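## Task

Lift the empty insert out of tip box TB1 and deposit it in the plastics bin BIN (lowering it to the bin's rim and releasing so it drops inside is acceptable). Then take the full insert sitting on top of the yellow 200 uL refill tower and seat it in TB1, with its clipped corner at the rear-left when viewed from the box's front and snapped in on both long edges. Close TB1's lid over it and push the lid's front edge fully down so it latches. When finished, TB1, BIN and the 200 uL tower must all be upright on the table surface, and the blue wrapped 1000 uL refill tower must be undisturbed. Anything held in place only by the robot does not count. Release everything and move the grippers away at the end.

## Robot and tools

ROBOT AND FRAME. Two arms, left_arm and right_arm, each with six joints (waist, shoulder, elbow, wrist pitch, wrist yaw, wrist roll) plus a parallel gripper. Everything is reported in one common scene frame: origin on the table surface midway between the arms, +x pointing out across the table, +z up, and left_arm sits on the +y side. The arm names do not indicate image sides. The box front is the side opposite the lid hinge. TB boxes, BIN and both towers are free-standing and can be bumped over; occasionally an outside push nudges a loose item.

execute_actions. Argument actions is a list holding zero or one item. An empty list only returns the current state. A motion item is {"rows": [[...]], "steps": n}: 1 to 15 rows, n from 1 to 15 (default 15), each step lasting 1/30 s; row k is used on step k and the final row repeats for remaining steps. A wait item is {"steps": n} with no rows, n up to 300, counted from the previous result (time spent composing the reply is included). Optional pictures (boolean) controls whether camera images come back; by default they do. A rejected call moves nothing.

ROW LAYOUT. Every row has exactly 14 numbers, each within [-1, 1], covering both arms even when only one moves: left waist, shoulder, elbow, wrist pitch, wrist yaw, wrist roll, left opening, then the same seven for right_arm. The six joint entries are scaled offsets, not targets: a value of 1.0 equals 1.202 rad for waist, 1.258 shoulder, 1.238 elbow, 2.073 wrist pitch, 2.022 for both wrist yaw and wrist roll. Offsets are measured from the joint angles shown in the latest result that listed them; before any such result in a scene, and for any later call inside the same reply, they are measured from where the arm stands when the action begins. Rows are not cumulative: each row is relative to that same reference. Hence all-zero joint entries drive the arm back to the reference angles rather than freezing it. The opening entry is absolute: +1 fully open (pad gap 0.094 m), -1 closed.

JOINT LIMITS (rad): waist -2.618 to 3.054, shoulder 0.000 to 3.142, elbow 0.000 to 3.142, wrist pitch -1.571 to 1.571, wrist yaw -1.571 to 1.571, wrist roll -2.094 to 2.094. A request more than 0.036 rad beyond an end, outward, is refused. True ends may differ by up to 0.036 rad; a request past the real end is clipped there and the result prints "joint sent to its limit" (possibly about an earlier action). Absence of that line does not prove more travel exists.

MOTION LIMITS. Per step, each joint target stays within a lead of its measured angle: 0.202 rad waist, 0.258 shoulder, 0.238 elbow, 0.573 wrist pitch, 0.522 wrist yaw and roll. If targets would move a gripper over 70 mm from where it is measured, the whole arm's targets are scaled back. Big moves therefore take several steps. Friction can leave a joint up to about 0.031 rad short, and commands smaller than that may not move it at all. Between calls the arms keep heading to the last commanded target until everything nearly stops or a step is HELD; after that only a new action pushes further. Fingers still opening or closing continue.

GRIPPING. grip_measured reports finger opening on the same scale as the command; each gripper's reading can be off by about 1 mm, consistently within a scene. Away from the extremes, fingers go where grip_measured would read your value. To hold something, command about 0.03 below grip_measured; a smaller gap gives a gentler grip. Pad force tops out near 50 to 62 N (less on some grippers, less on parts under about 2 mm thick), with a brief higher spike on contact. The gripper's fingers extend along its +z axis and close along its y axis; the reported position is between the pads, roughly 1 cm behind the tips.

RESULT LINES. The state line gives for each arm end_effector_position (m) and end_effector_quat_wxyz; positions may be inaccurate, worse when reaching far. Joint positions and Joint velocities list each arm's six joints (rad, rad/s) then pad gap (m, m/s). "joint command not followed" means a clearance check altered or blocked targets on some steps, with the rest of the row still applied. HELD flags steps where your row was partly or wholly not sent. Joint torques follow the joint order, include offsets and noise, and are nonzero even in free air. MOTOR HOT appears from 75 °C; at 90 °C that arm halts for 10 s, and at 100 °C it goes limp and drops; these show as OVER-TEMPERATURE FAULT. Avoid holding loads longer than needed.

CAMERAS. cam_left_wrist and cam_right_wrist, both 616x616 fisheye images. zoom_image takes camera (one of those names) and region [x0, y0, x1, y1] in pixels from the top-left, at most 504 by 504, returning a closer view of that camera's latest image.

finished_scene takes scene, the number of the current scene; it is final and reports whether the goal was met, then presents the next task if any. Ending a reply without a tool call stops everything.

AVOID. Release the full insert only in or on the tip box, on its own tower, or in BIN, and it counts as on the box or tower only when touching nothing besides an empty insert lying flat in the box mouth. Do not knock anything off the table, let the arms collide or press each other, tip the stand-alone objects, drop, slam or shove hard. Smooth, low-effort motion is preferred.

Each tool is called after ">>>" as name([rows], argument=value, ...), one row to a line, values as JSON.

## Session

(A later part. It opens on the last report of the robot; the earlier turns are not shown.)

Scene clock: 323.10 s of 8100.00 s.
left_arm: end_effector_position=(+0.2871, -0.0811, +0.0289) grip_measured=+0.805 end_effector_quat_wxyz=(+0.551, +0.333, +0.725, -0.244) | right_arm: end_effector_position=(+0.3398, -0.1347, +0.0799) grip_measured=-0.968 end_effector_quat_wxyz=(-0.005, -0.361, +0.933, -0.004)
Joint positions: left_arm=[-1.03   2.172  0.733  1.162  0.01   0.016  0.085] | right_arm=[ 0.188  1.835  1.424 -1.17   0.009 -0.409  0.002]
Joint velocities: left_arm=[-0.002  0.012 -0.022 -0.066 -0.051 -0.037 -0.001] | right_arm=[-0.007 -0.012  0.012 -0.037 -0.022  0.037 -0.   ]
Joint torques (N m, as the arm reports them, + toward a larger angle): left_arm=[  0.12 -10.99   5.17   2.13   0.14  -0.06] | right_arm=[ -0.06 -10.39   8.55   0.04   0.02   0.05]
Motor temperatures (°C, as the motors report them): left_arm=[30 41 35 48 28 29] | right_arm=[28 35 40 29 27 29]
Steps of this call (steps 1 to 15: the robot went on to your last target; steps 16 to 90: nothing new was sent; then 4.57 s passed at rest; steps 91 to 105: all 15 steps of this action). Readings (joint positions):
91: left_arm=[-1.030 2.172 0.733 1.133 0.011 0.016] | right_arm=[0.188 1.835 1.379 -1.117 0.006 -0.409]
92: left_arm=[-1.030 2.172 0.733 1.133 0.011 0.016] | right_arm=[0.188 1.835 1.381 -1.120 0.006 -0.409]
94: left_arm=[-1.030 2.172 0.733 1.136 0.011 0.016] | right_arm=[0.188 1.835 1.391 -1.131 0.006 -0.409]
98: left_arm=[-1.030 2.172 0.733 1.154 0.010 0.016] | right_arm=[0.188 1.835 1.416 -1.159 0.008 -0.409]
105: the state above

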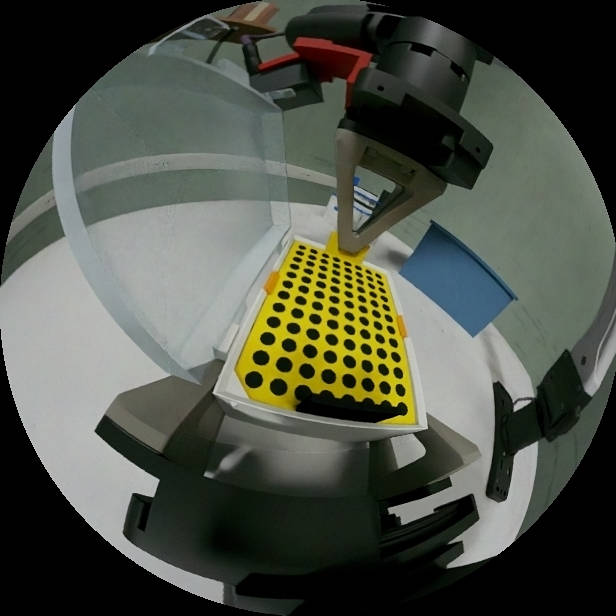

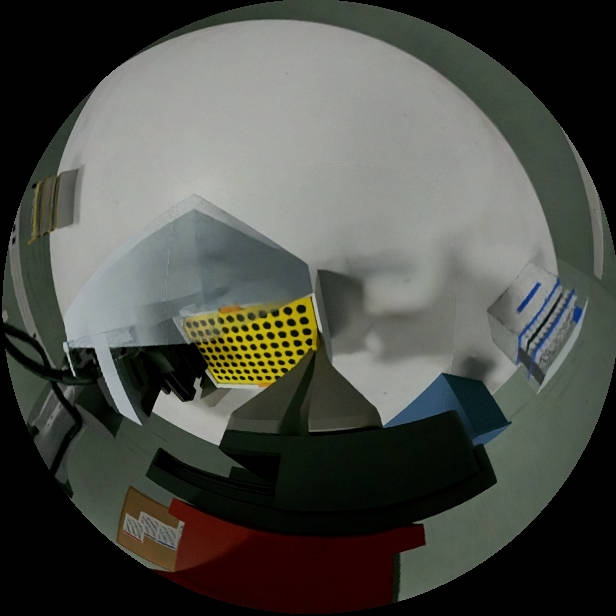

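>>> execute_actions([
  {"rows": [[0,0,0,-0.03,0,0,0.76,0,-0.025,0.03,0,0,0,-1],[0,0,0,-0.04,0,0,0.76,0,-0.025,0.03,0,0,0,-1],[0,0,0,-0.05,0,0,0.76,0,-0.025,0.03,0,0,0,-1],[0,0,0,-0.06,0,0,0.76,0,-0.025,0.03,0,0,0,-1],[0,0,0,-0.07,0,0,0.76,0,-0.025,0.03,0,0,0,-1],[0,0,0,-0.08,0,0,0.76,0,-0.025,0.03,0,0,0,-1]], "steps": 15},
])

Scene clock: 328.10 s of 8100.00 s.
left_arm: end_effector_position=(+0.2852, -0.0789, +0.0209) grip_measured=+0.805 end_effector_quat_wxyz=(+0.536, +0.339, +0.736, -0.236) | right_arm: end_effector_position=(+0.3400, -0.1346, +0.0831) grip_measured=-0.968 end_effector_quat_wxyz=(+0.000, -0.360, +0.933, -0.005)
Joint positions: left_arm=[-1.03   2.165  0.733  1.114  0.009  0.019  0.085] | right_arm=[ 0.188  1.824  1.424 -1.17   0.01  -0.409  0.002]
Joint velocities: left_arm=[ 0.002 -0.022 -0.002 -0.022 -0.007  0.022 -0.   ] | right_arm=[-0.002  0.007 -0.007 -0.007  0.022  0.022 -0.001]
Joint torques (N m, as the arm reports them, + toward a larger angle): left_arm=[  0.14 -10.39   5.17   1.21   0.12  -0.1 ] | right_arm=[-0.06 -9.62  8.7   0.25  0.05  0.03]
Motor temperatures (°C, as the motors report them): left_arm=[30 42 35 48 28 29] | right_arm=[28 36 41 29 27 29]
Steps of this call (steps 1 to 15: the robot went on to your last target; steps 16 to 90: nothing new was sent; then 1.50 s passed at rest; steps 91 to 105: all 15 steps of this action). Readings (joint positions):
91: left_arm=[-1.030 2.172 0.733 1.161 0.010 0.016] | right_arm=[0.188 1.835 1.424 -1.170 0.009 -0.409]
92: left_arm=[-1.030 2.172 0.733 1.159 0.010 0.016] | right_arm=[0.188 1.835 1.424 -1.170 0.010 -0.409]
94: left_arm=[-1.030 2.172 0.733 1.152 0.010 0.016] | right_arm=[0.188 1.835 1.424 -1.170 0.010 -0.409]
98: left_arm=[-1.030 2.168 0.733 1.119 0.009 0.019] | right_arm=[0.188 1.830 1.424 -1.170 0.010 -0.409]
105: the state above

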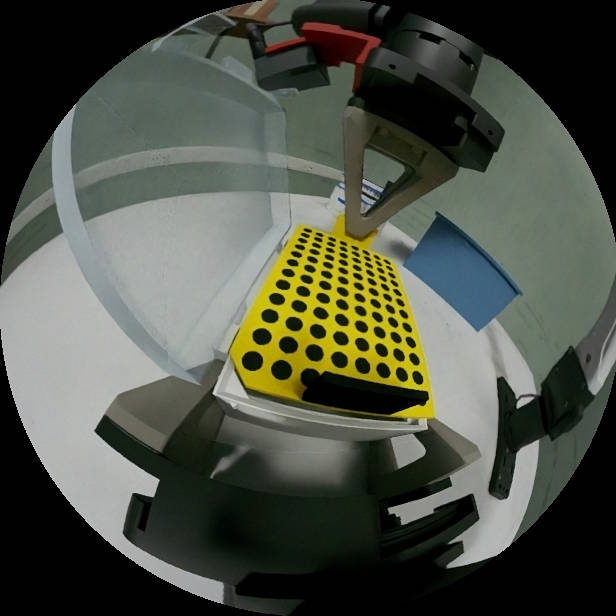

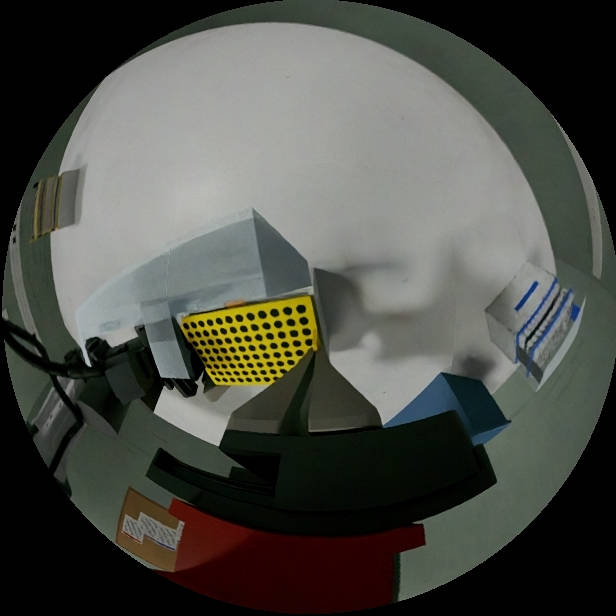

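>>> execute_actions([
  {"rows": [[0,0,0,0.01,0,0,1,-0.02,0,0.03,0,0,-0.012,-1],[0,0,0,0.01,0,0,1,-0.04,0,0.03,0,0,-0.024,-1],[0,0,0,0.01,0,0,1,-0.06,0,0.035,-0.005,0,-0.036,-1],[0,0,0,0.01,0,0,1,-0.08,0,0.04,-0.01,0,-0.048,-1],[0,0,0,0.01,0,0,1,-0.1,0,0.045,-0.015,0,-0.06,-1],[0,0,0,0.01,0,0,1,-0.12,0,0.05,-0.02,0,-0.072,-1],[0,0,0,0.01,0,0,1,-0.14,0,0.06,-0.026,0,-0.084,-1],[0,0,0,0.01,0,0,1,-0.16,0,0.07,-0.032,0,-0.096,-1],[0,0,0,0.01,0,0,1,-0.18,0,0.08,-0.039,0,-0.108,-1],[0,0,0,0.01,0,0,1,-0.2,0,0.09,-0.045,0,-0.12,-1],[0,0,0,0.01,0,0,1,-0.22,0,0.1,-0.052,0,-0.132,-1],[0,0,0,0.01,0,0,1,-0.24,0,0.11,-0.058,0,-0.144,-1],[0,0,0,0.01,0,0,1,-0.26,0,0.12,-0.065,0,-0.156,-1],[0,0,0,0.01,0,0,1,-0.275,0,0.13,-0.071,0,-0.164,-1],[0,0,0,0.01,0,0,1,-0.288,0,0.14,-0.078,0,-0.171,-1]], "steps": 15},
], pictures=false)

>>> execute_actions([
  {"steps": 12},
])

Scene clock: 348.07 s of 8100.00 s.
left_arm: end_effector_position=(+0.2858, -0.0795, +0.0235) grip_measured=+1.000 end_effector_quat_wxyz=(+0.540, +0.337, +0.733, -0.238) | right_arm: end_effector_position=(+0.3686, -0.2359, +0.1141) grip_measured=-0.968 end_effector_quat_wxyz=(+0.015, -0.335, +0.942, -0.009)
Joint positions: left_arm=[-1.03   2.165  0.733  1.125  0.009  0.019  0.094] | right_arm=[-0.121  1.824  1.547 -1.26   0.008 -0.664  0.002]
Joint velocities: left_arm=[-0.002 -0.002 -0.007  0.007  0.037  0.022  0.   ] | right_arm=[-0.593  0.007  0.359 -0.418  0.022 -0.667  0.001]
Joint torques (N m, as the arm reports them, + toward a larger angle): left_arm=[  0.15 -10.92   5.14   2.51   0.12  -0.05] | right_arm=[-0.15 -8.15  8.17  0.18 -0.01 -0.05]
Motor temperatures (°C, as the motors report them): left_arm=[30 45 35 44 28 29] | right_arm=[28 37 42 29 27 29]
Steps of this call (steps 1 to 15: the robot went on to your last target; steps 16 to 90: nothing new was sent; then 16.47 s passed at rest; steps 91 to 105: all 15 steps of this action). Readings (joint positions):
91: left_arm=[-1.030 2.165 0.733 1.119 0.009 0.019] | right_arm=[0.187 1.824 1.424 -1.170 0.010 -0.412]
92: left_arm=[-1.030 2.165 0.733 1.120 0.009 0.019] | right_arm=[0.182 1.824 1.424 -1.170 0.009 -0.419]
94: left_arm=[-1.030 2.165 0.733 1.124 0.009 0.019] | right_arm=[0.154 1.824 1.429 -1.173 0.008 -0.443]
98: left_arm=[-1.030 2.165 0.733 1.125 0.009 0.019] | right_arm=[0.050 1.824 1.461 -1.189 0.008 -0.513]
105: the state above

Scene clock: 348.47 s of 8100.00 s.
left_arm: end_effector_position=(+0.2858, -0.0795, +0.0235) grip_measured=+1.000 end_effector_quat_wxyz=(+0.540, +0.337, +0.733, -0.238) | right_arm: end_effector_position=(+0.3615, -0.2500, +0.1199) grip_measured=-0.968 end_effector_quat_wxyz=(+0.000, -0.354, +0.935, -0.005)
Joint positions: left_arm=[-1.03   2.165  0.733  1.125  0.009  0.019  0.094] | right_arm=[-0.161  1.824  1.571 -1.313  0.01  -0.744  0.002]
Joint velocities: left_arm=[ 0.002 -0.002  0.002 -0.037  0.11   0.022  0.   ] | right_arm=[ 0.032  0.012  0.002 -0.007  0.007 -0.081 -0.   ]
Joint torques (N m, as the arm reports them, + toward a larger angle): left_arm=[  0.13 -10.92   5.17   2.51   0.13  -0.06] | right_arm=[ 0.19 -8.08  7.96  0.16  0.02 -0.02]
Motor temperatures (°C, as the motors report them): left_arm=[30 45 35 44 28 29] | right_arm=[28 37 42 29 27 29]
Steps of this call (steps 1 to 12: the robot went on to your last target). Readings (joint positions):
1: left_arm=[-1.030 2.165 0.733 1.125 0.009 0.019] | right_arm=[-0.139 1.824 1.558 -1.270 0.008 -0.681]
2: left_arm=[-1.030 2.165 0.733 1.125 0.009 0.019] | right_arm=[-0.152 1.824 1.566 -1.278 0.009 -0.694]
4: left_arm=[-1.030 2.165 0.733 1.125 0.009 0.019] | right_arm=[-0.161 1.824 1.571 -1.289 0.010 -0.714]
8: left_arm=[-1.030 2.165 0.733 1.125 0.009 0.019] | right_arm=[-0.161 1.824 1.571 -1.306 0.010 -0.735]
12: the state above

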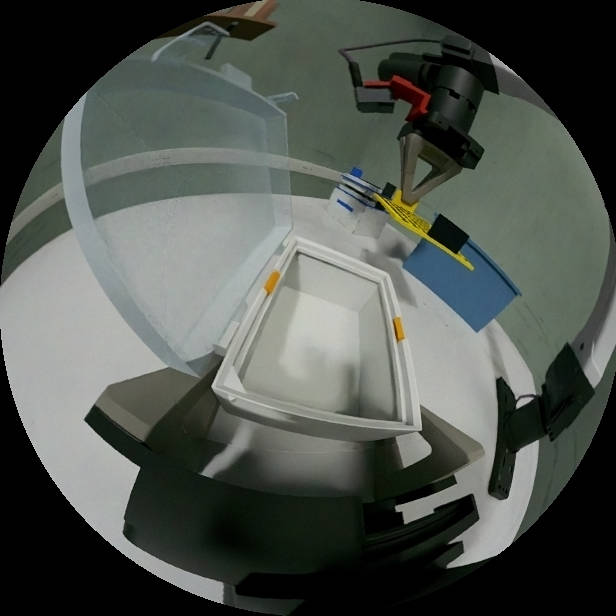

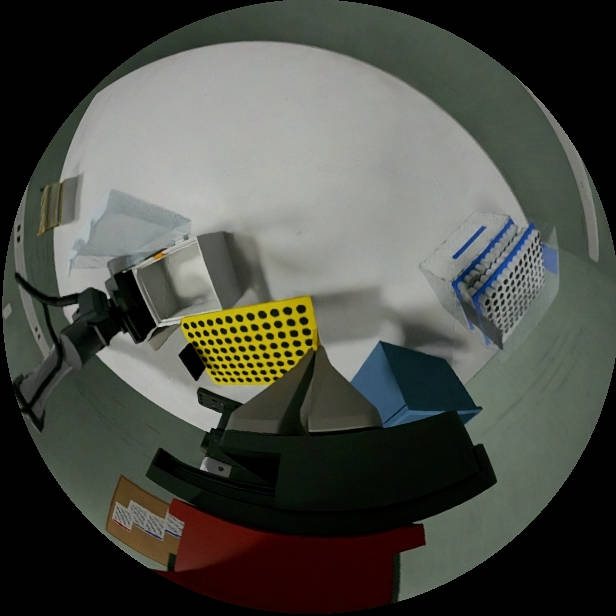

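>>> execute_actions([
  {"rows": [[0,-0.015,-0.02,0.006,0,0,1,0,-0.03,0.03,-0.02,0,0.05,-1],[0,-0.023,-0.037,0.012,0,0,1,0,-0.05,0.04,-0.04,0,0.1,-1],[0,-0.031,-0.054,0.017,0,0,1,0,-0.07,0.05,-0.06,0,0.15,-1],[0,-0.04,-0.07,0.023,0,0,1,0,-0.09,0.06,-0.08,0,0.2,-1],[0,-0.048,-0.087,0.028,0,0,1,0,-0.11,0.07,-0.1,0,0.25,-1],[0,-0.056,-0.104,0.034,0,0,1,0,-0.134,0.074,-0.11,0,0.3,-1],[0,-0.065,-0.12,0.04,0,0,1,0,-0.134,0.074,-0.11,0,0.35,-1],[0,-0.073,-0.137,0.045,0,0,1,0,-0.134,0.074,-0.11,0,0.4,-1],[0,-0.081,-0.154,0.051,0,0,1,0,-0.134,0.074,-0.11,0,0.45,-1],[0,-0.09,-0.17,0.056,0,0,1,0,-0.134,0.074,-0.11,0,0.5,-1],[0,-0.098,-0.187,0.062,0,0,1,0,-0.134,0.074,-0.11,0,0.55,-1],[0,-0.106,-0.204,0.068,0,0,1,0,-0.134,0.074,-0.11,0,0.6,-1],[0,-0.115,-0.22,0.073,0,0,1,0,-0.134,0.074,-0.11,0,0.65,-1],[0,-0.123,-0.237,0.079,0,0,1,0,-0.134,0.074,-0.11,0,0.7,-1],[0,-0.131,-0.253,0.084,0,0,1,0,-0.134,0.074,-0.11,0,0.76,-1]], "steps": 15},
], pictures=false)

>>> execute_actions([
  {"steps": 20},
])

Scene clock: 370.57 s of 8100.00 s.
left_arm: end_effector_position=(+0.2450, -0.0342, +0.0309) grip_measured=+1.000 end_effector_quat_wxyz=(+0.539, +0.338, +0.734, -0.238) | right_arm: end_effector_position=(+0.3211, -0.2491, +0.1915) grip_measured=-0.968 end_effector_quat_wxyz=(+0.029, +0.185, +0.982, -0.000)
Joint positions: left_arm=[-1.03   2.03   0.472  1.248  0.009  0.019  0.094] | right_arm=[-0.161  1.648  1.649 -1.515  0.01   0.351  0.001]
Joint velocities: left_arm=[ 0.002 -0.305 -0.589  0.271 -0.066  0.066  0.   ] | right_arm=[ 0.012  0.051  0.007 -0.051 -0.037  2.791  0.   ]
Joint torques (N m, as the arm reports them, + toward a larger angle): left_arm=[ 0.1  -9.99  2.91  2.49  0.12 -0.07] | right_arm=[-0.05 -6.27  6.81  0.17  0.08  0.03]
Motor temperatures (°C, as the motors report them): left_arm=[30 48 35 49 28 29] | right_arm=[28 36 42 29 27 29]
Steps of this call (steps 1 to 30: the robot went on to your last target; steps 31 to 100: nothing new was sent; then 18.27 s passed at rest; steps 101 to 115: all 15 steps of this action). Readings (joint positions):
101: left_arm=[-1.030 2.165 0.733 1.125 0.009 0.019] | right_arm=[-0.161 1.823 1.571 -1.318 0.010 -0.735]
102: left_arm=[-1.030 2.163 0.729 1.127 0.009 0.019] | right_arm=[-0.161 1.820 1.572 -1.325 0.010 -0.703]
104: left_arm=[-1.030 2.146 0.701 1.139 0.009 0.019] | right_arm=[-0.161 1.799 1.584 -1.360 0.010 -0.601]
108: left_arm=[-1.030 2.102 0.618 1.175 0.009 0.019] | right_arm=[-0.161 1.699 1.625 -1.451 0.010 -0.301]
115: the state above

Scene clock: 371.23 s of 8100.00 s.
left_arm: end_effector_position=(+0.2403, -0.0291, +0.0381) grip_measured=+1.000 end_effector_quat_wxyz=(+0.549, +0.335, +0.726, -0.242) | right_arm: end_effector_position=(+0.3184, -0.2491, +0.1909) grip_measured=-0.969 end_effector_quat_wxyz=(+0.022, +0.391, +0.920, +0.003)
Joint positions: left_arm=[-1.03   2.013  0.435  1.295  0.009  0.019  0.094] | right_arm=[-0.161  1.65   1.649 -1.527  0.01   0.782  0.001]
Joint velocities: left_arm=[-0.002  0.007 -0.007 -0.007 -0.022  0.022  0.   ] | right_arm=[ 0.007 -0.027 -0.012 -0.037 -0.051  0.007  0.   ]
Joint torques (N m, as the arm reports them, + toward a larger angle): left_arm=[ 0.12 -9.77  2.81  2.5   0.13 -0.06] | right_arm=[ 0.01 -6.02  6.83  0.18  0.11  0.1 ]
Motor temperatures (°C, as the motors report them): left_arm=[30 48 35 49 28 29] | right_arm=[28 36 42 29 27 29]
Steps of this call (steps 1 to 20: the robot went on to your last target). Readings (joint positions):
1: left_arm=[-1.030 2.021 0.455 1.257 0.009 0.019] | right_arm=[-0.161 1.649 1.649 -1.518 0.010 0.438]
2: left_arm=[-1.030 2.016 0.443 1.265 0.009 0.019] | right_arm=[-0.161 1.650 1.649 -1.519 0.010 0.508]
4: left_arm=[-1.030 2.013 0.436 1.275 0.009 0.019] | right_arm=[-0.161 1.650 1.649 -1.522 0.010 0.610]
8: left_arm=[-1.030 2.013 0.435 1.287 0.009 0.019] | right_arm=[-0.161 1.650 1.649 -1.525 0.010 0.715]
20: the state above

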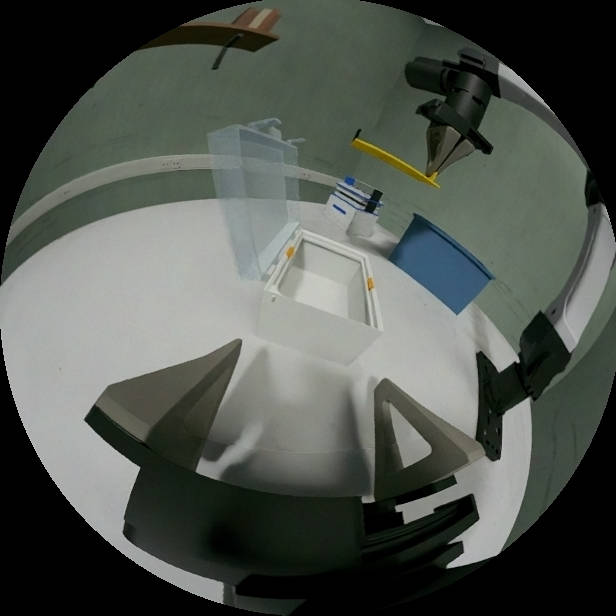

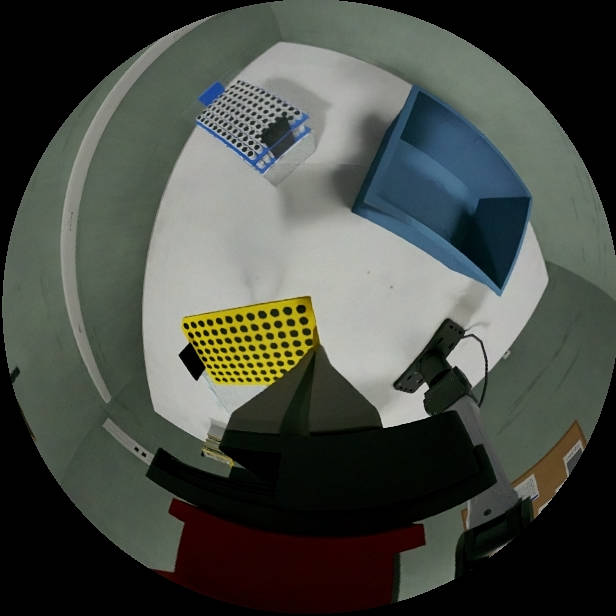

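>>> execute_actions([
  {"rows": [[0,-0.4,0,0,0,0,1,-0.1,0,0,0,0,0,-1],[0,-0.4,0,0,0,0,1,-0.2,0,0,0,0,0,-1],[0,-0.4,0,0,0,0,1,-0.3,0,0,0,0,0,-1],[0,-0.4,0,0,0,0,1,-0.4,0,0,0,0,0,-1],[0,-0.4,0,0,0,0,1,-0.5,0,0,0,0,0,-1],[0,-0.4,0,0,0,0,1,-0.63,0,0,0,0,0,-1],[0,-0.4,0,0,0,0,1,-0.63,0,0,0,0,0,-1],[0,-0.4,0,0,0,0,1,-0.63,0,0,0,0,0,-1],[0.36,-0.4,0.5,-0.6,0,0,1,-0.63,0,0,0,0,0,-1]], "steps": 15},
], pictures=false)

>>> execute_actions([
  {"steps": 25},
])

Scene clock: 382.60 s of 8100.00 s.
left_arm: end_effector_position=(+0.3765, +0.0537, +0.3003) grip_measured=+1.000 end_effector_quat_wxyz=(+0.710, +0.184, +0.655, -0.183) | right_arm: end_effector_position=(+0.2281, -0.4562, +0.1909) grip_measured=-0.969 end_effector_quat_wxyz=(+0.024, +0.710, +0.703, -0.010)
Joint positions: left_arm=[-0.695  1.51   0.883  0.704  0.024  0.019  0.094] | right_arm=[-0.935  1.65   1.649 -1.521  0.02   0.785  0.001]
Joint velocities: left_arm=[ 1.507  0.007  2.347 -3.436 -0.11   0.022  0.   ] | right_arm=[ 0.042 -0.017  0.002  0.007 -0.007 -0.037 -0.001]
Joint torques (N m, as the arm reports them, + toward a larger angle): left_arm=[ 0.63 -7.88 10.96  2.88  0.   -0.06] | right_arm=[ 1.12 -6.48  5.84  0.25 -0.01  0.  ]
Motor temperatures (°C, as the motors report them): left_arm=[30 48 34 51 28 29] | right_arm=[28 35 41 29 27 29]
Steps of this call (steps 1 to 30: the robot went on to your last target; steps 31 to 100: nothing new was sent; then 7.53 s passed at rest; steps 101 to 115: all 15 steps of this action). Readings (joint positions):
101: left_arm=[-1.030 1.989 0.435 1.277 0.009 0.019] | right_arm=[-0.172 1.650 1.649 -1.527 0.005 0.787]
102: left_arm=[-1.030 1.938 0.429 1.249 0.009 0.019] | right_arm=[-0.208 1.650 1.649 -1.527 -0.003 0.785]
104: left_arm=[-1.030 1.812 0.427 1.251 0.009 0.019] | right_arm=[-0.336 1.650 1.649 -1.526 -0.005 0.785]
108: left_arm=[-1.030 1.561 0.429 1.284 0.009 0.019] | right_arm=[-0.625 1.650 1.649 -1.522 0.001 0.785]
115: the state above

Scene clock: 383.43 s of 8100.00 s.
left_arm: end_effector_position=(+0.3970, +0.1050, +0.2418) grip_measured=+1.000 end_effector_quat_wxyz=(+0.558, +0.170, +0.805, -0.107) | right_arm: end_effector_position=(+0.2300, -0.4544, +0.1909) grip_measured=-0.969 end_effector_quat_wxyz=(+0.024, +0.707, +0.706, -0.010)
Joint positions: left_arm=[-0.588  1.499  1.067  0.071  0.003  0.019  0.094] | right_arm=[-0.927  1.65   1.649 -1.521  0.019  0.785  0.001]
Joint velocities: left_arm=[ 0.007 -0.007 -0.012  0.051  0.022  0.007  0.   ] | right_arm=[-0.002 -0.002 -0.012  0.022 -0.007 -0.051 -0.001]
Joint torques (N m, as the arm reports them, + toward a larger angle): left_arm=[-0.79 -7.13  8.42  2.21  0.19 -0.07] | right_arm=[ 0.63 -6.49  5.85  0.26  0.03  0.  ]
Motor temperatures (°C, as the motors report them): left_arm=[30 48 35 51 28 29] | right_arm=[28 35 41 29 27 29]
Steps of this call (steps 1 to 25: the robot went on to your last target). Readings (joint positions):
1: left_arm=[-0.649 1.511 0.957 0.597 0.019 0.019] | right_arm=[-0.932 1.650 1.649 -1.521 0.020 0.785]
2: left_arm=[-0.615 1.509 1.012 0.509 0.012 0.019] | right_arm=[-0.929 1.650 1.649 -1.521 0.019 0.785]
4: left_arm=[-0.586 1.499 1.063 0.380 0.003 0.019] | right_arm=[-0.927 1.650 1.649 -1.521 0.019 0.785]
8: left_arm=[-0.588 1.498 1.067 0.197 0.003 0.019] | right_arm=[-0.927 1.650 1.649 -1.521 0.019 0.785]
25: the state above

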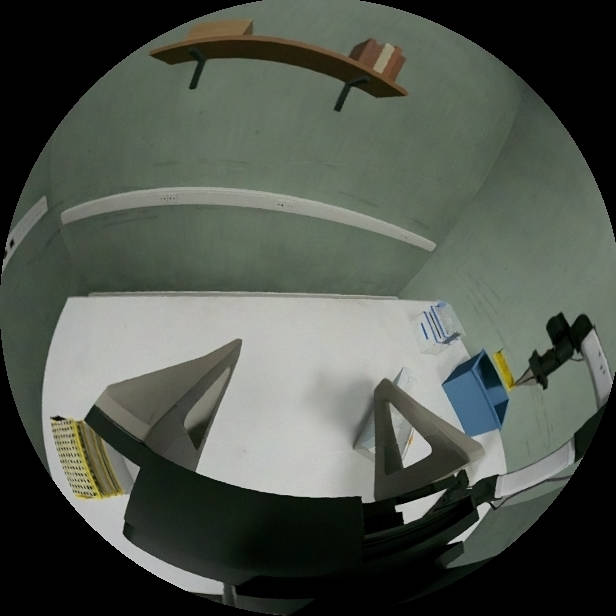

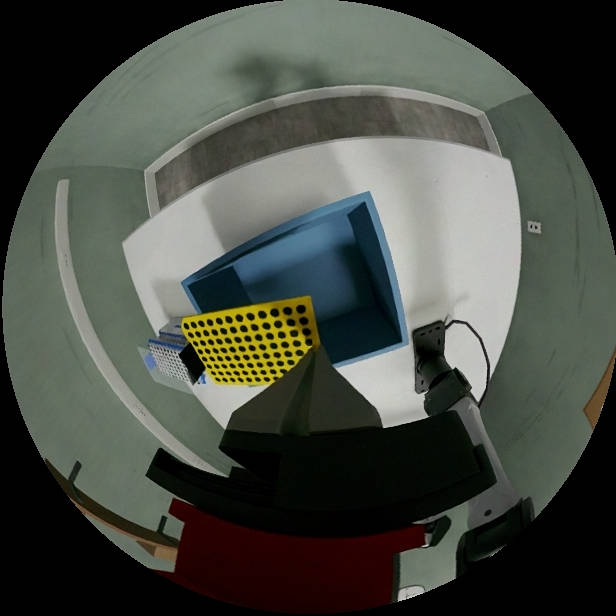

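>>> execute_actions([
  {"rows": [[0,0.16,0.713,-0.78,0,0,1,-0.04,0.01,-0.03,0.02,0,-0.05,-1],[0,0.16,0.713,-0.78,0,0,1,-0.08,0.02,-0.06,0.04,0,-0.1,-1],[0,0.16,0.713,-0.78,0,0,1,-0.115,0.025,-0.106,0.062,0,-0.144,-1],[0,0.16,0.713,-0.78,0,0,1,-0.115,0.025,-0.106,0.062,0,-0.144,-1],[0,0.16,0.713,-0.78,0,0,1,-0.115,0.025,-0.106,0.062,0,-0.144,-1],[0,0.16,0.713,-0.78,0,0,1,-0.115,0.025,-0.106,0.062,0,-0.144,-1],[0,0.16,0.713,-0.78,0,0,1,-0.115,0.025,-0.106,0.062,0,-0.144,-1],[0,0.16,0.713,-0.78,0,0,1,-0.115,0.025,-0.106,0.062,0,-0.144,-1],[0,0.16,0.713,-0.78,0,0,1,-0.115,0.025,-0.106,0.062,0,-0.144,-1],[0,0.16,0.713,-0.78,0,0,1,-0.115,0.025,-0.106,0.062,0,-0.144,-1],[0.606,0.16,0.713,-0.78,0,0,1,-0.115,0.025,-0.106,0.062,0,-0.144,-1]], "steps": 15},
], pictures=false)

>>> execute_actions([
  {"steps": 30},
])

Scene clock: 413.73 s of 8100.00 s.
left_arm: end_effector_position=(+0.3564, +0.1952, +0.2953) grip_measured=+1.000 end_effector_quat_wxyz=(+0.299, +0.118, +0.946, -0.038) | right_arm: end_effector_position=(+0.1993, -0.4840, +0.1488) grip_measured=-0.969 end_effector_quat_wxyz=(-0.007, +0.660, +0.751, -0.008)
Joint positions: left_arm=[-0.418  1.682  1.94  -1.217  0.015  0.019  0.094] | right_arm=[-1.069  1.691  1.527 -1.417  0.019  0.513  0.001]
Joint velocities: left_arm=[ 1.433 -0.007  0.188 -1.385  0.022 -0.007  0.   ] | right_arm=[-0.012  0.017  0.012 -0.007  0.022 -0.168  0.   ]
Joint torques (N m, as the arm reports them, + toward a larger angle): left_arm=[ 1.6  -7.18  7.39  1.4   0.01 -0.08] | right_arm=[ 0.35 -7.66  5.28  0.37  0.08 -0.09]
Motor temperatures (°C, as the motors report them): left_arm=[30 45 38 51 28 29] | right_arm=[28 34 40 29 27 29]
Steps of this call (steps 1 to 30: the robot went on to your last target; steps 31 to 100: nothing new was sent; then 26.47 s passed at rest; steps 101 to 115: all 15 steps of this action). Readings (joint positions):
101: left_arm=[-0.588 1.520 1.110 -0.012 0.003 0.019] | right_arm=[-0.931 1.650 1.646 -1.519 0.018 0.771]
102: left_arm=[-0.588 1.570 1.198 -0.125 0.003 0.019] | right_arm=[-0.945 1.650 1.637 -1.509 0.016 0.740]
104: left_arm=[-0.588 1.667 1.369 -0.330 0.003 0.019] | right_arm=[-1.005 1.651 1.588 -1.470 0.014 0.657]
108: left_arm=[-0.588 1.728 1.667 -0.770 0.003 0.019] | right_arm=[-1.069 1.687 1.530 -1.439 0.019 0.565]
115: the state above

Scene clock: 414.73 s of 8100.00 s.
left_arm: end_effector_position=(+0.2794, +0.4073, +0.2588) grip_measured=+1.000 end_effector_quat_wxyz=(+0.141, -0.161, +0.976, +0.030) | right_arm: end_effector_position=(+0.2000, -0.4849, +0.1488) grip_measured=-0.969 end_effector_quat_wxyz=(-0.005, +0.655, +0.756, -0.009)
Joint positions: left_arm=[ 0.152  1.693  1.944 -1.532 -0.007  0.019  0.094] | right_arm=[-1.069  1.691  1.527 -1.412  0.019  0.499  0.001]
Joint velocities: left_arm=[-0.002 -0.012 -0.007 -0.037  0.037  0.022  0.   ] | right_arm=[ 0.002  0.007  0.007 -0.037 -0.051  0.081 -0.001]
Joint torques (N m, as the arm reports them, + toward a larger angle): left_arm=[-0.88 -7.51  7.91  0.98  0.2  -0.07] | right_arm=[ 0.27 -7.65  5.25  0.39  0.1  -0.03]
Motor temperatures (°C, as the motors report them): left_arm=[30 45 38 50 28 29] | right_arm=[28 34 40 29 27 29]
Steps of this call (steps 1 to 30: the robot went on to your last target). Readings (joint positions):
1: left_arm=[-0.365 1.682 1.944 -1.260 0.014 0.019] | right_arm=[-1.069 1.691 1.527 -1.416 0.019 0.510]
2: left_arm=[-0.309 1.682 1.944 -1.301 0.014 0.019] | right_arm=[-1.069 1.691 1.527 -1.415 0.019 0.508]
4: left_arm=[-0.188 1.687 1.944 -1.373 0.012 0.019] | right_arm=[-1.069 1.691 1.527 -1.414 0.019 0.505]
8: left_arm=[0.076 1.693 1.944 -1.458 0.006 0.019] | right_arm=[-1.069 1.691 1.527 -1.413 0.019 0.502]
30: the state above

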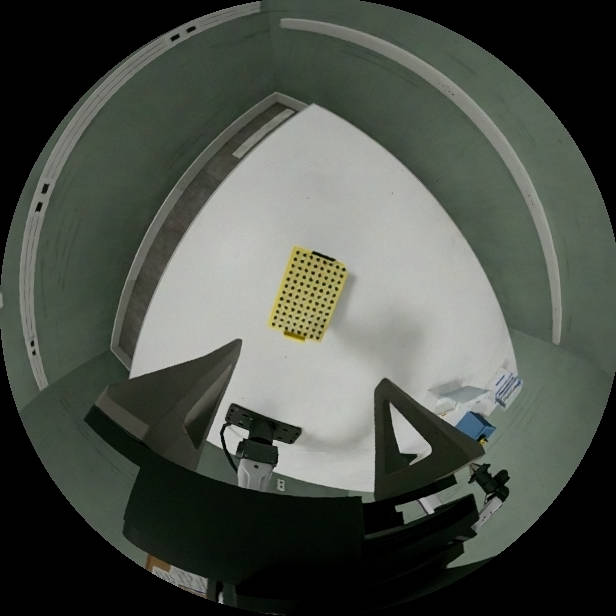

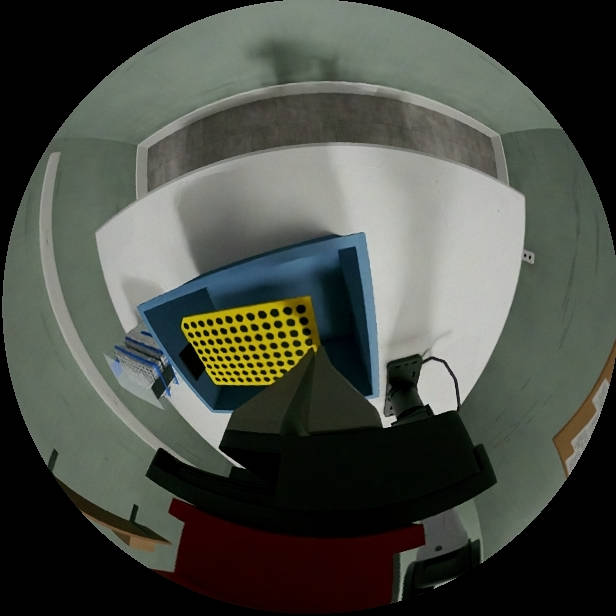

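>>> execute_actions([
  {"rows": [[0,0,0,0,0,0,1,0,0,-0.04,0.025,0,0,-1],[0,0,0,0,0,0,1,0,0,-0.08,0.05,0,0,-1],[0,0,0,0,0,0,1,0,0,-0.12,0.076,0,0,-1],[0,0,0,0,0,0,1,0,0,-0.12,0.076,0,0,-1],[0,0,0,0,0,0,1,0,0,-0.12,0.076,0,0,-1],[0,0,0,0,0,0,1,0,0,-0.12,0.076,0,0,-1],[0,0,0,0,0,0,1,0,0,-0.12,0.076,0,0,-1],[0,0,0,0,0,0,1,0,0,-0.12,0.076,0,0,-1],[0,0,0,0,0,0,1,0,0,-0.12,0.076,0,0,-1],[0,0,0,0,0,0,1,0,0,-0.12,0.076,0,0,-1],[0,0,0,0,0,0,1,0,0,-0.12,0.076,0,0,-1],[0,0,0,0,0,0,1,0,0,-0.12,0.076,0,0,-0.6]], "steps": 15},
], pictures=false)

>>> execute_actions([
  {"steps": 15},
])

>>> zoom_image(camera="cam_left_wrist", region=[230, 220, 390, 360])

Scene clock: 425.47 s of 8100.00 s.
left_arm: end_effector_position=(+0.2794, +0.4073, +0.2588) grip_measured=+1.000 end_effector_quat_wxyz=(+0.141, -0.161, +0.976, +0.030) | right_arm: end_effector_position=(+0.1988, -0.4834, +0.1112) grip_measured=-0.606 end_effector_quat_wxyz=(-0.013, +0.655, +0.756, -0.007)
Joint positions: left_arm=[ 0.152  1.693  1.944 -1.532 -0.007  0.019  0.094] | right_arm=[-1.069  1.699  1.387 -1.281  0.019  0.499  0.019]
Joint velocities: left_arm=[-0.002 -0.017 -0.017 -0.022  0.022 -0.051  0.   ] | right_arm=[-0.002  0.002 -0.007  0.095  0.037 -0.022  0.006]
Joint torques (N m, as the arm reports them, + toward a larger angle): left_arm=[ 0.14 -8.24  7.38  1.12  0.11 -0.08] | right_arm=[-0.02 -7.46  5.35  0.37  0.11  0.02]
Motor temperatures (°C, as the motors report them): left_arm=[30 45 38 47 28 29] | right_arm=[28 35 39 29 27 29]
Steps of this call (steps 1 to 15: the robot went on to your last target; steps 16 to 90: nothing new was sent; then 7.23 s passed at rest; steps 91 to 105: all 15 steps of this action). Readings (joint positions):
91: left_arm=[0.152 1.693 1.944 -1.532 -0.007 0.019] | right_arm=[-1.069 1.691 1.523 -1.407 0.019 0.499]
92: left_arm=[0.152 1.693 1.944 -1.532 -0.007 0.019] | right_arm=[-1.069 1.690 1.509 -1.393 0.019 0.499]
94: left_arm=[0.152 1.693 1.944 -1.532 -0.007 0.019] | right_arm=[-1.069 1.688 1.449 -1.345 0.019 0.499]
98: left_arm=[0.152 1.693 1.944 -1.532 -0.007 0.019] | right_arm=[-1.069 1.699 1.387 -1.312 0.019 0.499]
105: the state above

Scene clock: 425.97 s of 8100.00 s.
left_arm: end_effector_position=(+0.2794, +0.4073, +0.2588) grip_measured=+1.000 end_effector_quat_wxyz=(+0.141, -0.161, +0.976, +0.030) | right_arm: end_effector_position=(+0.1998, -0.4847, +0.1112) grip_measured=-0.603 end_effector_quat_wxyz=(-0.010, +0.655, +0.756, -0.008)
Joint positions: left_arm=[ 0.152  1.693  1.944 -1.532 -0.007  0.019  0.094] | right_arm=[-1.069  1.699  1.387 -1.274  0.019  0.499  0.019]
Joint velocities: left_arm=[-0.022  0.017 -0.027 -0.007  0.007 -0.051  0.   ] | right_arm=[ 0.002 -0.007  0.007 -0.022 -0.081 -0.007  0.001]
Joint torques (N m, as the arm reports them, + toward a larger angle): left_arm=[ 0.16 -8.2   7.4   1.14  0.1  -0.07] | right_arm=[ 0.01 -7.65  5.33  0.39  0.1   0.04]
Motor temperatures (°C, as the motors report them): left_arm=[30 45 38 47 28 29] | right_arm=[28 35 39 29 27 29]
Steps of this call (steps 1 to 15: the robot went on to your last target). Readings (joint positions):
1: left_arm=[0.152 1.693 1.944 -1.532 -0.007 0.019] | right_arm=[-1.069 1.699 1.387 -1.280 0.019 0.499]
2: left_arm=[0.152 1.693 1.944 -1.532 -0.007 0.019] | right_arm=[-1.069 1.699 1.387 -1.278 0.019 0.499]
4: left_arm=[0.152 1.693 1.944 -1.532 -0.007 0.019] | right_arm=[-1.069 1.699 1.387 -1.276 0.019 0.499]
8: left_arm=[0.152 1.693 1.944 -1.532 -0.007 0.019] | right_arm=[-1.069 1.699 1.387 -1.275 0.019 0.499]
15: the state above
All arms were judged still, so your last target was given up. Only a new action makes them travel on or press farther. Fingers that are still opening or closing keep moving.

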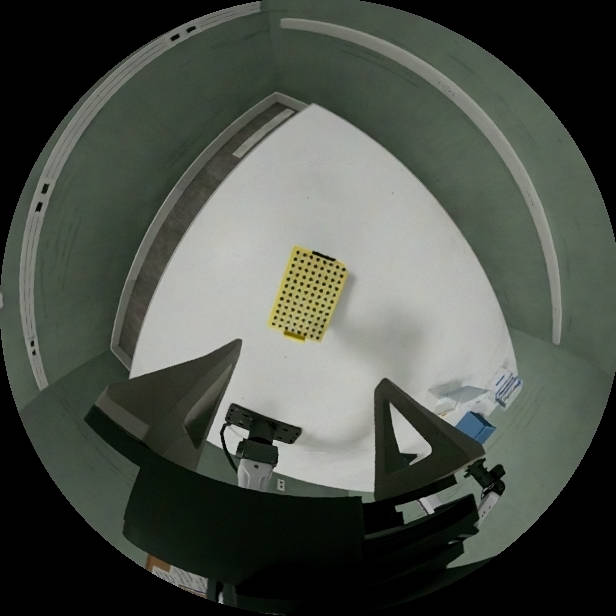

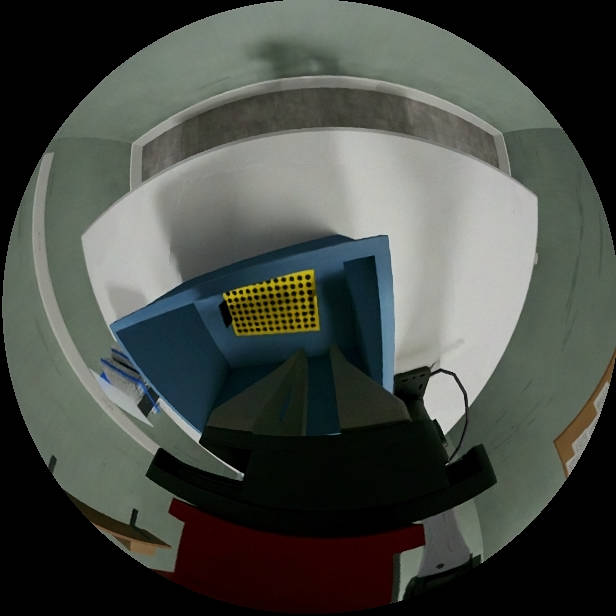

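Region (230, 220, 390, 360) of cam_left_wrist's 616x616 image, scaled by 3.150, with more detail than that image has; it fills the top 441 rows of this view, and the rest is white.

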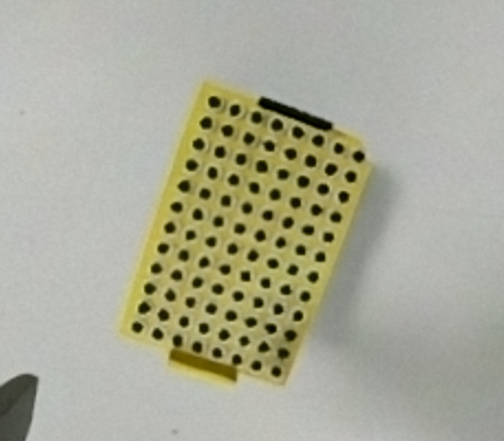

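>>> execute_actions([
  {"rows": [[0.04,0,-0.1,-0.012,0,-0.714,-0.1,0,-0.055,0.229,-0.123,0,0,-0.6],[0.04,0,-0.1,-0.012,0,-0.714,-0.1,0,-0.055,0.229,-0.123,0,0,-0.6],[0.04,0,-0.1,-0.012,0,-0.714,-0.1,0,-0.055,0.229,-0.123,0,0,-0.6],[0.04,0,-0.1,-0.012,0,-0.714,-0.1,0,-0.055,0.229,-0.123,0,0,-0.6],[0.04,0,-0.1,-0.012,0,-0.714,-0.1,0,-0.055,0.229,-0.123,0,0,-0.6],[0.04,0,-0.1,-0.012,0,-0.714,-0.1,0,-0.055,0.229,-0.123,0,0,-0.6],[0.04,0,-0.1,-0.012,0,-0.714,-0.1,0,-0.055,0.229,-0.123,0,0,-0.6],[0.04,0,-0.22,-0.012,0,-0.714,-0.1,0,-0.055,0.229,-0.123,0,0,-0.6],[0.04,0,-0.22,-0.012,0,-0.714,-0.1,1,-0.055,0.229,-0.123,0,0.343,-0.6]], "steps": 15},
], pictures=false)

>>> execute_actions([
  {"steps": 35},
])

Scene clock: 480.23 s of 8100.00 s.
left_arm: end_effector_position=(+0.2328, +0.4029, +0.1876) grip_measured=-0.098 end_effector_quat_wxyz=(+0.006, -0.731, +0.682, -0.000) | right_arm: end_effector_position=(+0.2884, -0.3940, +0.1993) grip_measured=-0.603 end_effector_quat_wxyz=(+0.057, +0.689, +0.722, -0.000)
Joint positions: left_arm=[ 0.192  1.69   1.682 -1.551 -0.005 -1.255  0.042] | right_arm=[-0.644  1.634  1.661 -1.488  0.029  1.018  0.019]
Joint velocities: left_arm=[-0.002 -0.002  0.002 -0.066 -0.007 -1.048  0.   ] | right_arm=[ 2.02   0.081  0.012 -0.007 -0.037  1.092 -0.   ]
Joint torques (N m, as the arm reports them, + toward a larger angle): left_arm=[ 0.89 -8.    6.51  0.34  0.03 -0.16] | right_arm=[ 0.67 -7.06  6.55  0.03  0.03  0.09]
Motor temperatures (°C, as the motors report them): left_arm=[30 45 39 42 28 29] | right_arm=[28 35 38 29 27 29]
Steps of this call (steps 1 to 90: nothing new was sent; then 50.77 s passed at rest; steps 91 to 105: all 15 steps of this action). Readings (joint positions):
91: left_arm=[0.155 1.690 1.928 -1.525 -0.005 -0.051] | right_arm=[-1.069 1.701 1.411 -1.306 0.019 0.499]
92: left_arm=[0.162 1.683 1.900 -1.524 -0.005 -0.150] | right_arm=[-1.069 1.705 1.459 -1.354 0.019 0.499]
94: left_arm=[0.182 1.685 1.855 -1.536 -0.005 -0.345] | right_arm=[-1.069 1.690 1.569 -1.405 0.019 0.499]
98: left_arm=[0.192 1.685 1.811 -1.535 -0.005 -0.734] | right_arm=[-1.069 1.622 1.659 -1.452 0.019 0.499]
105: the state above

Scene clock: 481.40 s of 8100.00 s.
left_arm: end_effector_position=(+0.2328, +0.4029, +0.1876) grip_measured=-0.098 end_effector_quat_wxyz=(-0.006, +0.783, -0.622, +0.001) | right_arm: end_effector_position=(+0.3113, -0.1591, +0.1979) grip_measured=-0.603 end_effector_quat_wxyz=(+0.033, +0.437, +0.899, +0.024)
Joint positions: left_arm=[ 0.192  1.69   1.682 -1.551 -0.005 -1.414  0.042] | right_arm=[ 0.142  1.637  1.661 -1.515  0.01   1.187  0.019]
Joint velocities: left_arm=[ 0.007  0.002  0.007 -0.022  0.007  0.007  0.001] | right_arm=[-0.012 -0.022  0.007 -0.007 -0.081 -0.022  0.001]
Joint torques (N m, as the arm reports them, + toward a larger angle): left_arm=[ 0.84 -7.98  6.52  0.34  0.03 -0.2 ] | right_arm=[-0.67 -6.79  6.48  0.22  0.22  0.09]
Motor temperatures (°C, as the motors report them): left_arm=[30 45 39 42 28 29] | right_arm=[28 35 38 29 27 29]
Steps of this call (steps 1 to 35: the robot went on to your last target). Readings (joint positions):
1: left_arm=[0.192 1.690 1.682 -1.551 -0.005 -1.287] | right_arm=[-0.572 1.636 1.661 -1.488 0.028 1.052]
2: left_arm=[0.192 1.690 1.682 -1.551 -0.005 -1.313] | right_arm=[-0.500 1.637 1.661 -1.488 0.027 1.079]
4: left_arm=[0.192 1.690 1.682 -1.551 -0.005 -1.350] | right_arm=[-0.355 1.637 1.661 -1.488 0.025 1.118]
8: left_arm=[0.192 1.690 1.682 -1.551 -0.005 -1.388] | right_arm=[-0.065 1.637 1.661 -1.489 0.023 1.159]
35: the state above

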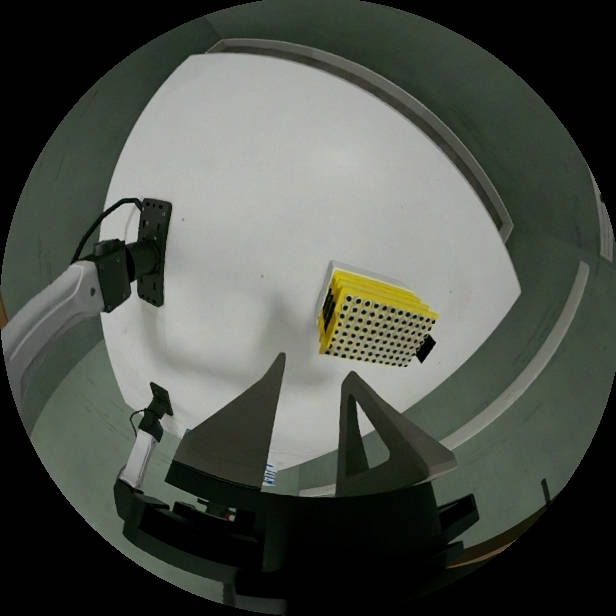

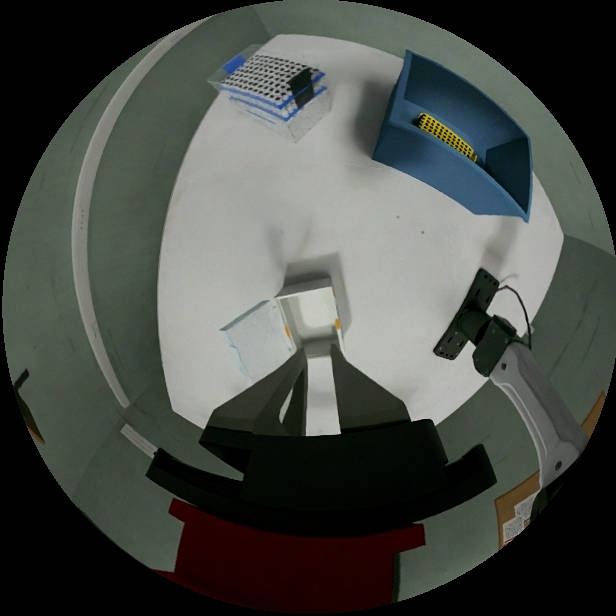

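>>> execute_actions([
  {"rows": [[0,0,0,0,0,0,-0.1,0.064,-0.008,-0.345,0.176,0,0.005,-0.4]], "steps": 15},
], pictures=false)

>>> execute_actions([
  {"steps": 15},
])

>>> zoom_image(camera="cam_left_wrist", region=[250, 240, 450, 400])

Scene clock: 487.80 s of 8100.00 s.
left_arm: end_effector_position=(+0.2328, +0.4029, +0.1876) grip_measured=-0.098 end_effector_quat_wxyz=(-0.006, +0.783, -0.622, +0.001) | right_arm: end_effector_position=(+0.2861, -0.1449, +0.0867) grip_measured=-0.403 end_effector_quat_wxyz=(-0.006, +0.405, +0.914, -0.014)
Joint positions: left_arm=[ 0.192  1.69   1.682 -1.551 -0.005 -1.414  0.042] | right_arm=[ 0.217  1.645  1.229 -1.182  0.011  1.191  0.028]
Joint velocities: left_arm=[ 0.017 -0.002  0.002  0.022 -0.022  0.022 -0.   ] | right_arm=[ 0.007  0.002 -0.007  0.11   0.037 -0.051 -0.   ]
Joint torques (N m, as the arm reports them, + toward a larger angle): left_arm=[ 0.13 -8.22  7.39  0.41  0.05 -0.08] | right_arm=[ 0.18 -7.74  6.24  0.33  0.07  0.13]
Motor temperatures (°C, as the motors report them): left_arm=[30 45 39 41 28 29] | right_arm=[28 35 38 29 27 29]
Steps of this call (steps 1 to 15: the robot went on to your last target; steps 16 to 90: nothing new was sent; then 2.90 s passed at rest; steps 91 to 105: all 15 steps of this action). Readings (joint positions):
91: left_arm=[0.192 1.690 1.682 -1.551 -0.005 -1.414] | right_arm=[0.149 1.627 1.627 -1.468 0.013 1.189]
92: left_arm=[0.192 1.690 1.682 -1.551 -0.005 -1.414] | right_arm=[0.165 1.609 1.559 -1.393 0.015 1.189]
94: left_arm=[0.192 1.690 1.682 -1.551 -0.005 -1.414] | right_arm=[0.201 1.604 1.416 -1.296 0.014 1.189]
98: left_arm=[0.192 1.690 1.682 -1.551 -0.005 -1.414] | right_arm=[0.217 1.648 1.237 -1.235 0.011 1.191]
105: the state above

Scene clock: 488.30 s of 8100.00 s.
left_arm: end_effector_position=(+0.2328, +0.4029, +0.1876) grip_measured=-0.098 end_effector_quat_wxyz=(-0.006, +0.783, -0.622, +0.001) | right_arm: end_effector_position=(+0.2893, -0.1437, +0.0867) grip_measured=-0.403 end_effector_quat_wxyz=(-0.001, +0.406, +0.914, -0.009)
Joint positions: left_arm=[ 0.192  1.69   1.682 -1.551 -0.005 -1.414  0.042] | right_arm=[ 0.217  1.645  1.229 -1.169  0.011  1.192  0.028]
Joint velocities: left_arm=[ 0.007 -0.022 -0.007 -0.051  0.037 -0.051  0.001] | right_arm=[ 0.012  0.012 -0.017 -0.051  0.022  0.007  0.001]
Joint torques (N m, as the arm reports them, + toward a larger angle): left_arm=[ 0.14 -8.23  7.4   0.41  0.05 -0.08] | right_arm=[ 0.21 -7.78  6.23  0.31  0.11  0.1 ]
Motor temperatures (°C, as the motors report them): left_arm=[30 46 39 41 28 29] | right_arm=[28 35 38 29 27 29]
Steps of this call (steps 1 to 15: the robot went on to your last target). Readings (joint positions):
1: left_arm=[0.192 1.690 1.682 -1.551 -0.005 -1.414] | right_arm=[0.217 1.645 1.229 -1.179 0.011 1.191]
2: left_arm=[0.192 1.690 1.682 -1.551 -0.005 -1.414] | right_arm=[0.217 1.645 1.229 -1.177 0.011 1.191]
4: left_arm=[0.192 1.690 1.682 -1.551 -0.005 -1.414] | right_arm=[0.217 1.645 1.229 -1.173 0.011 1.191]
8: left_arm=[0.192 1.690 1.682 -1.551 -0.005 -1.414] | right_arm=[0.217 1.645 1.229 -1.170 0.011 1.191]
15: the state above

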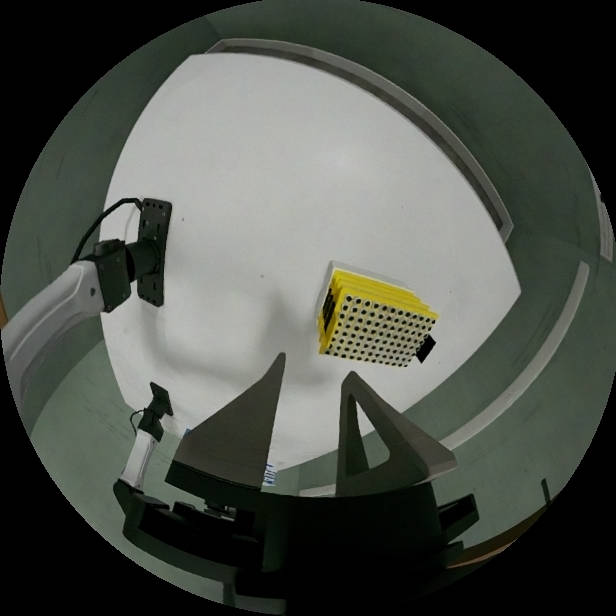

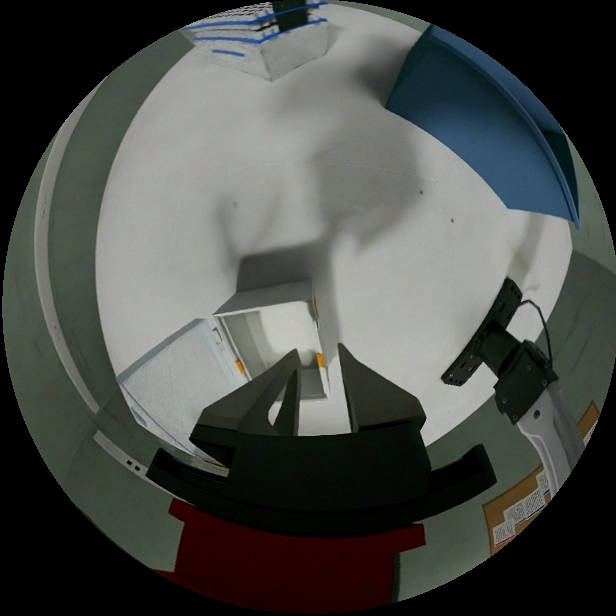

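Region (250, 240, 450, 400) of cam_left_wrist's 616x616 image, scaled by 2.520, with more detail than that image has; it fills the top 403 rows of this view, and the rest is white.

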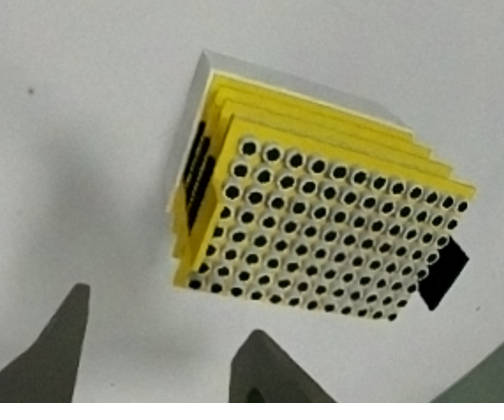

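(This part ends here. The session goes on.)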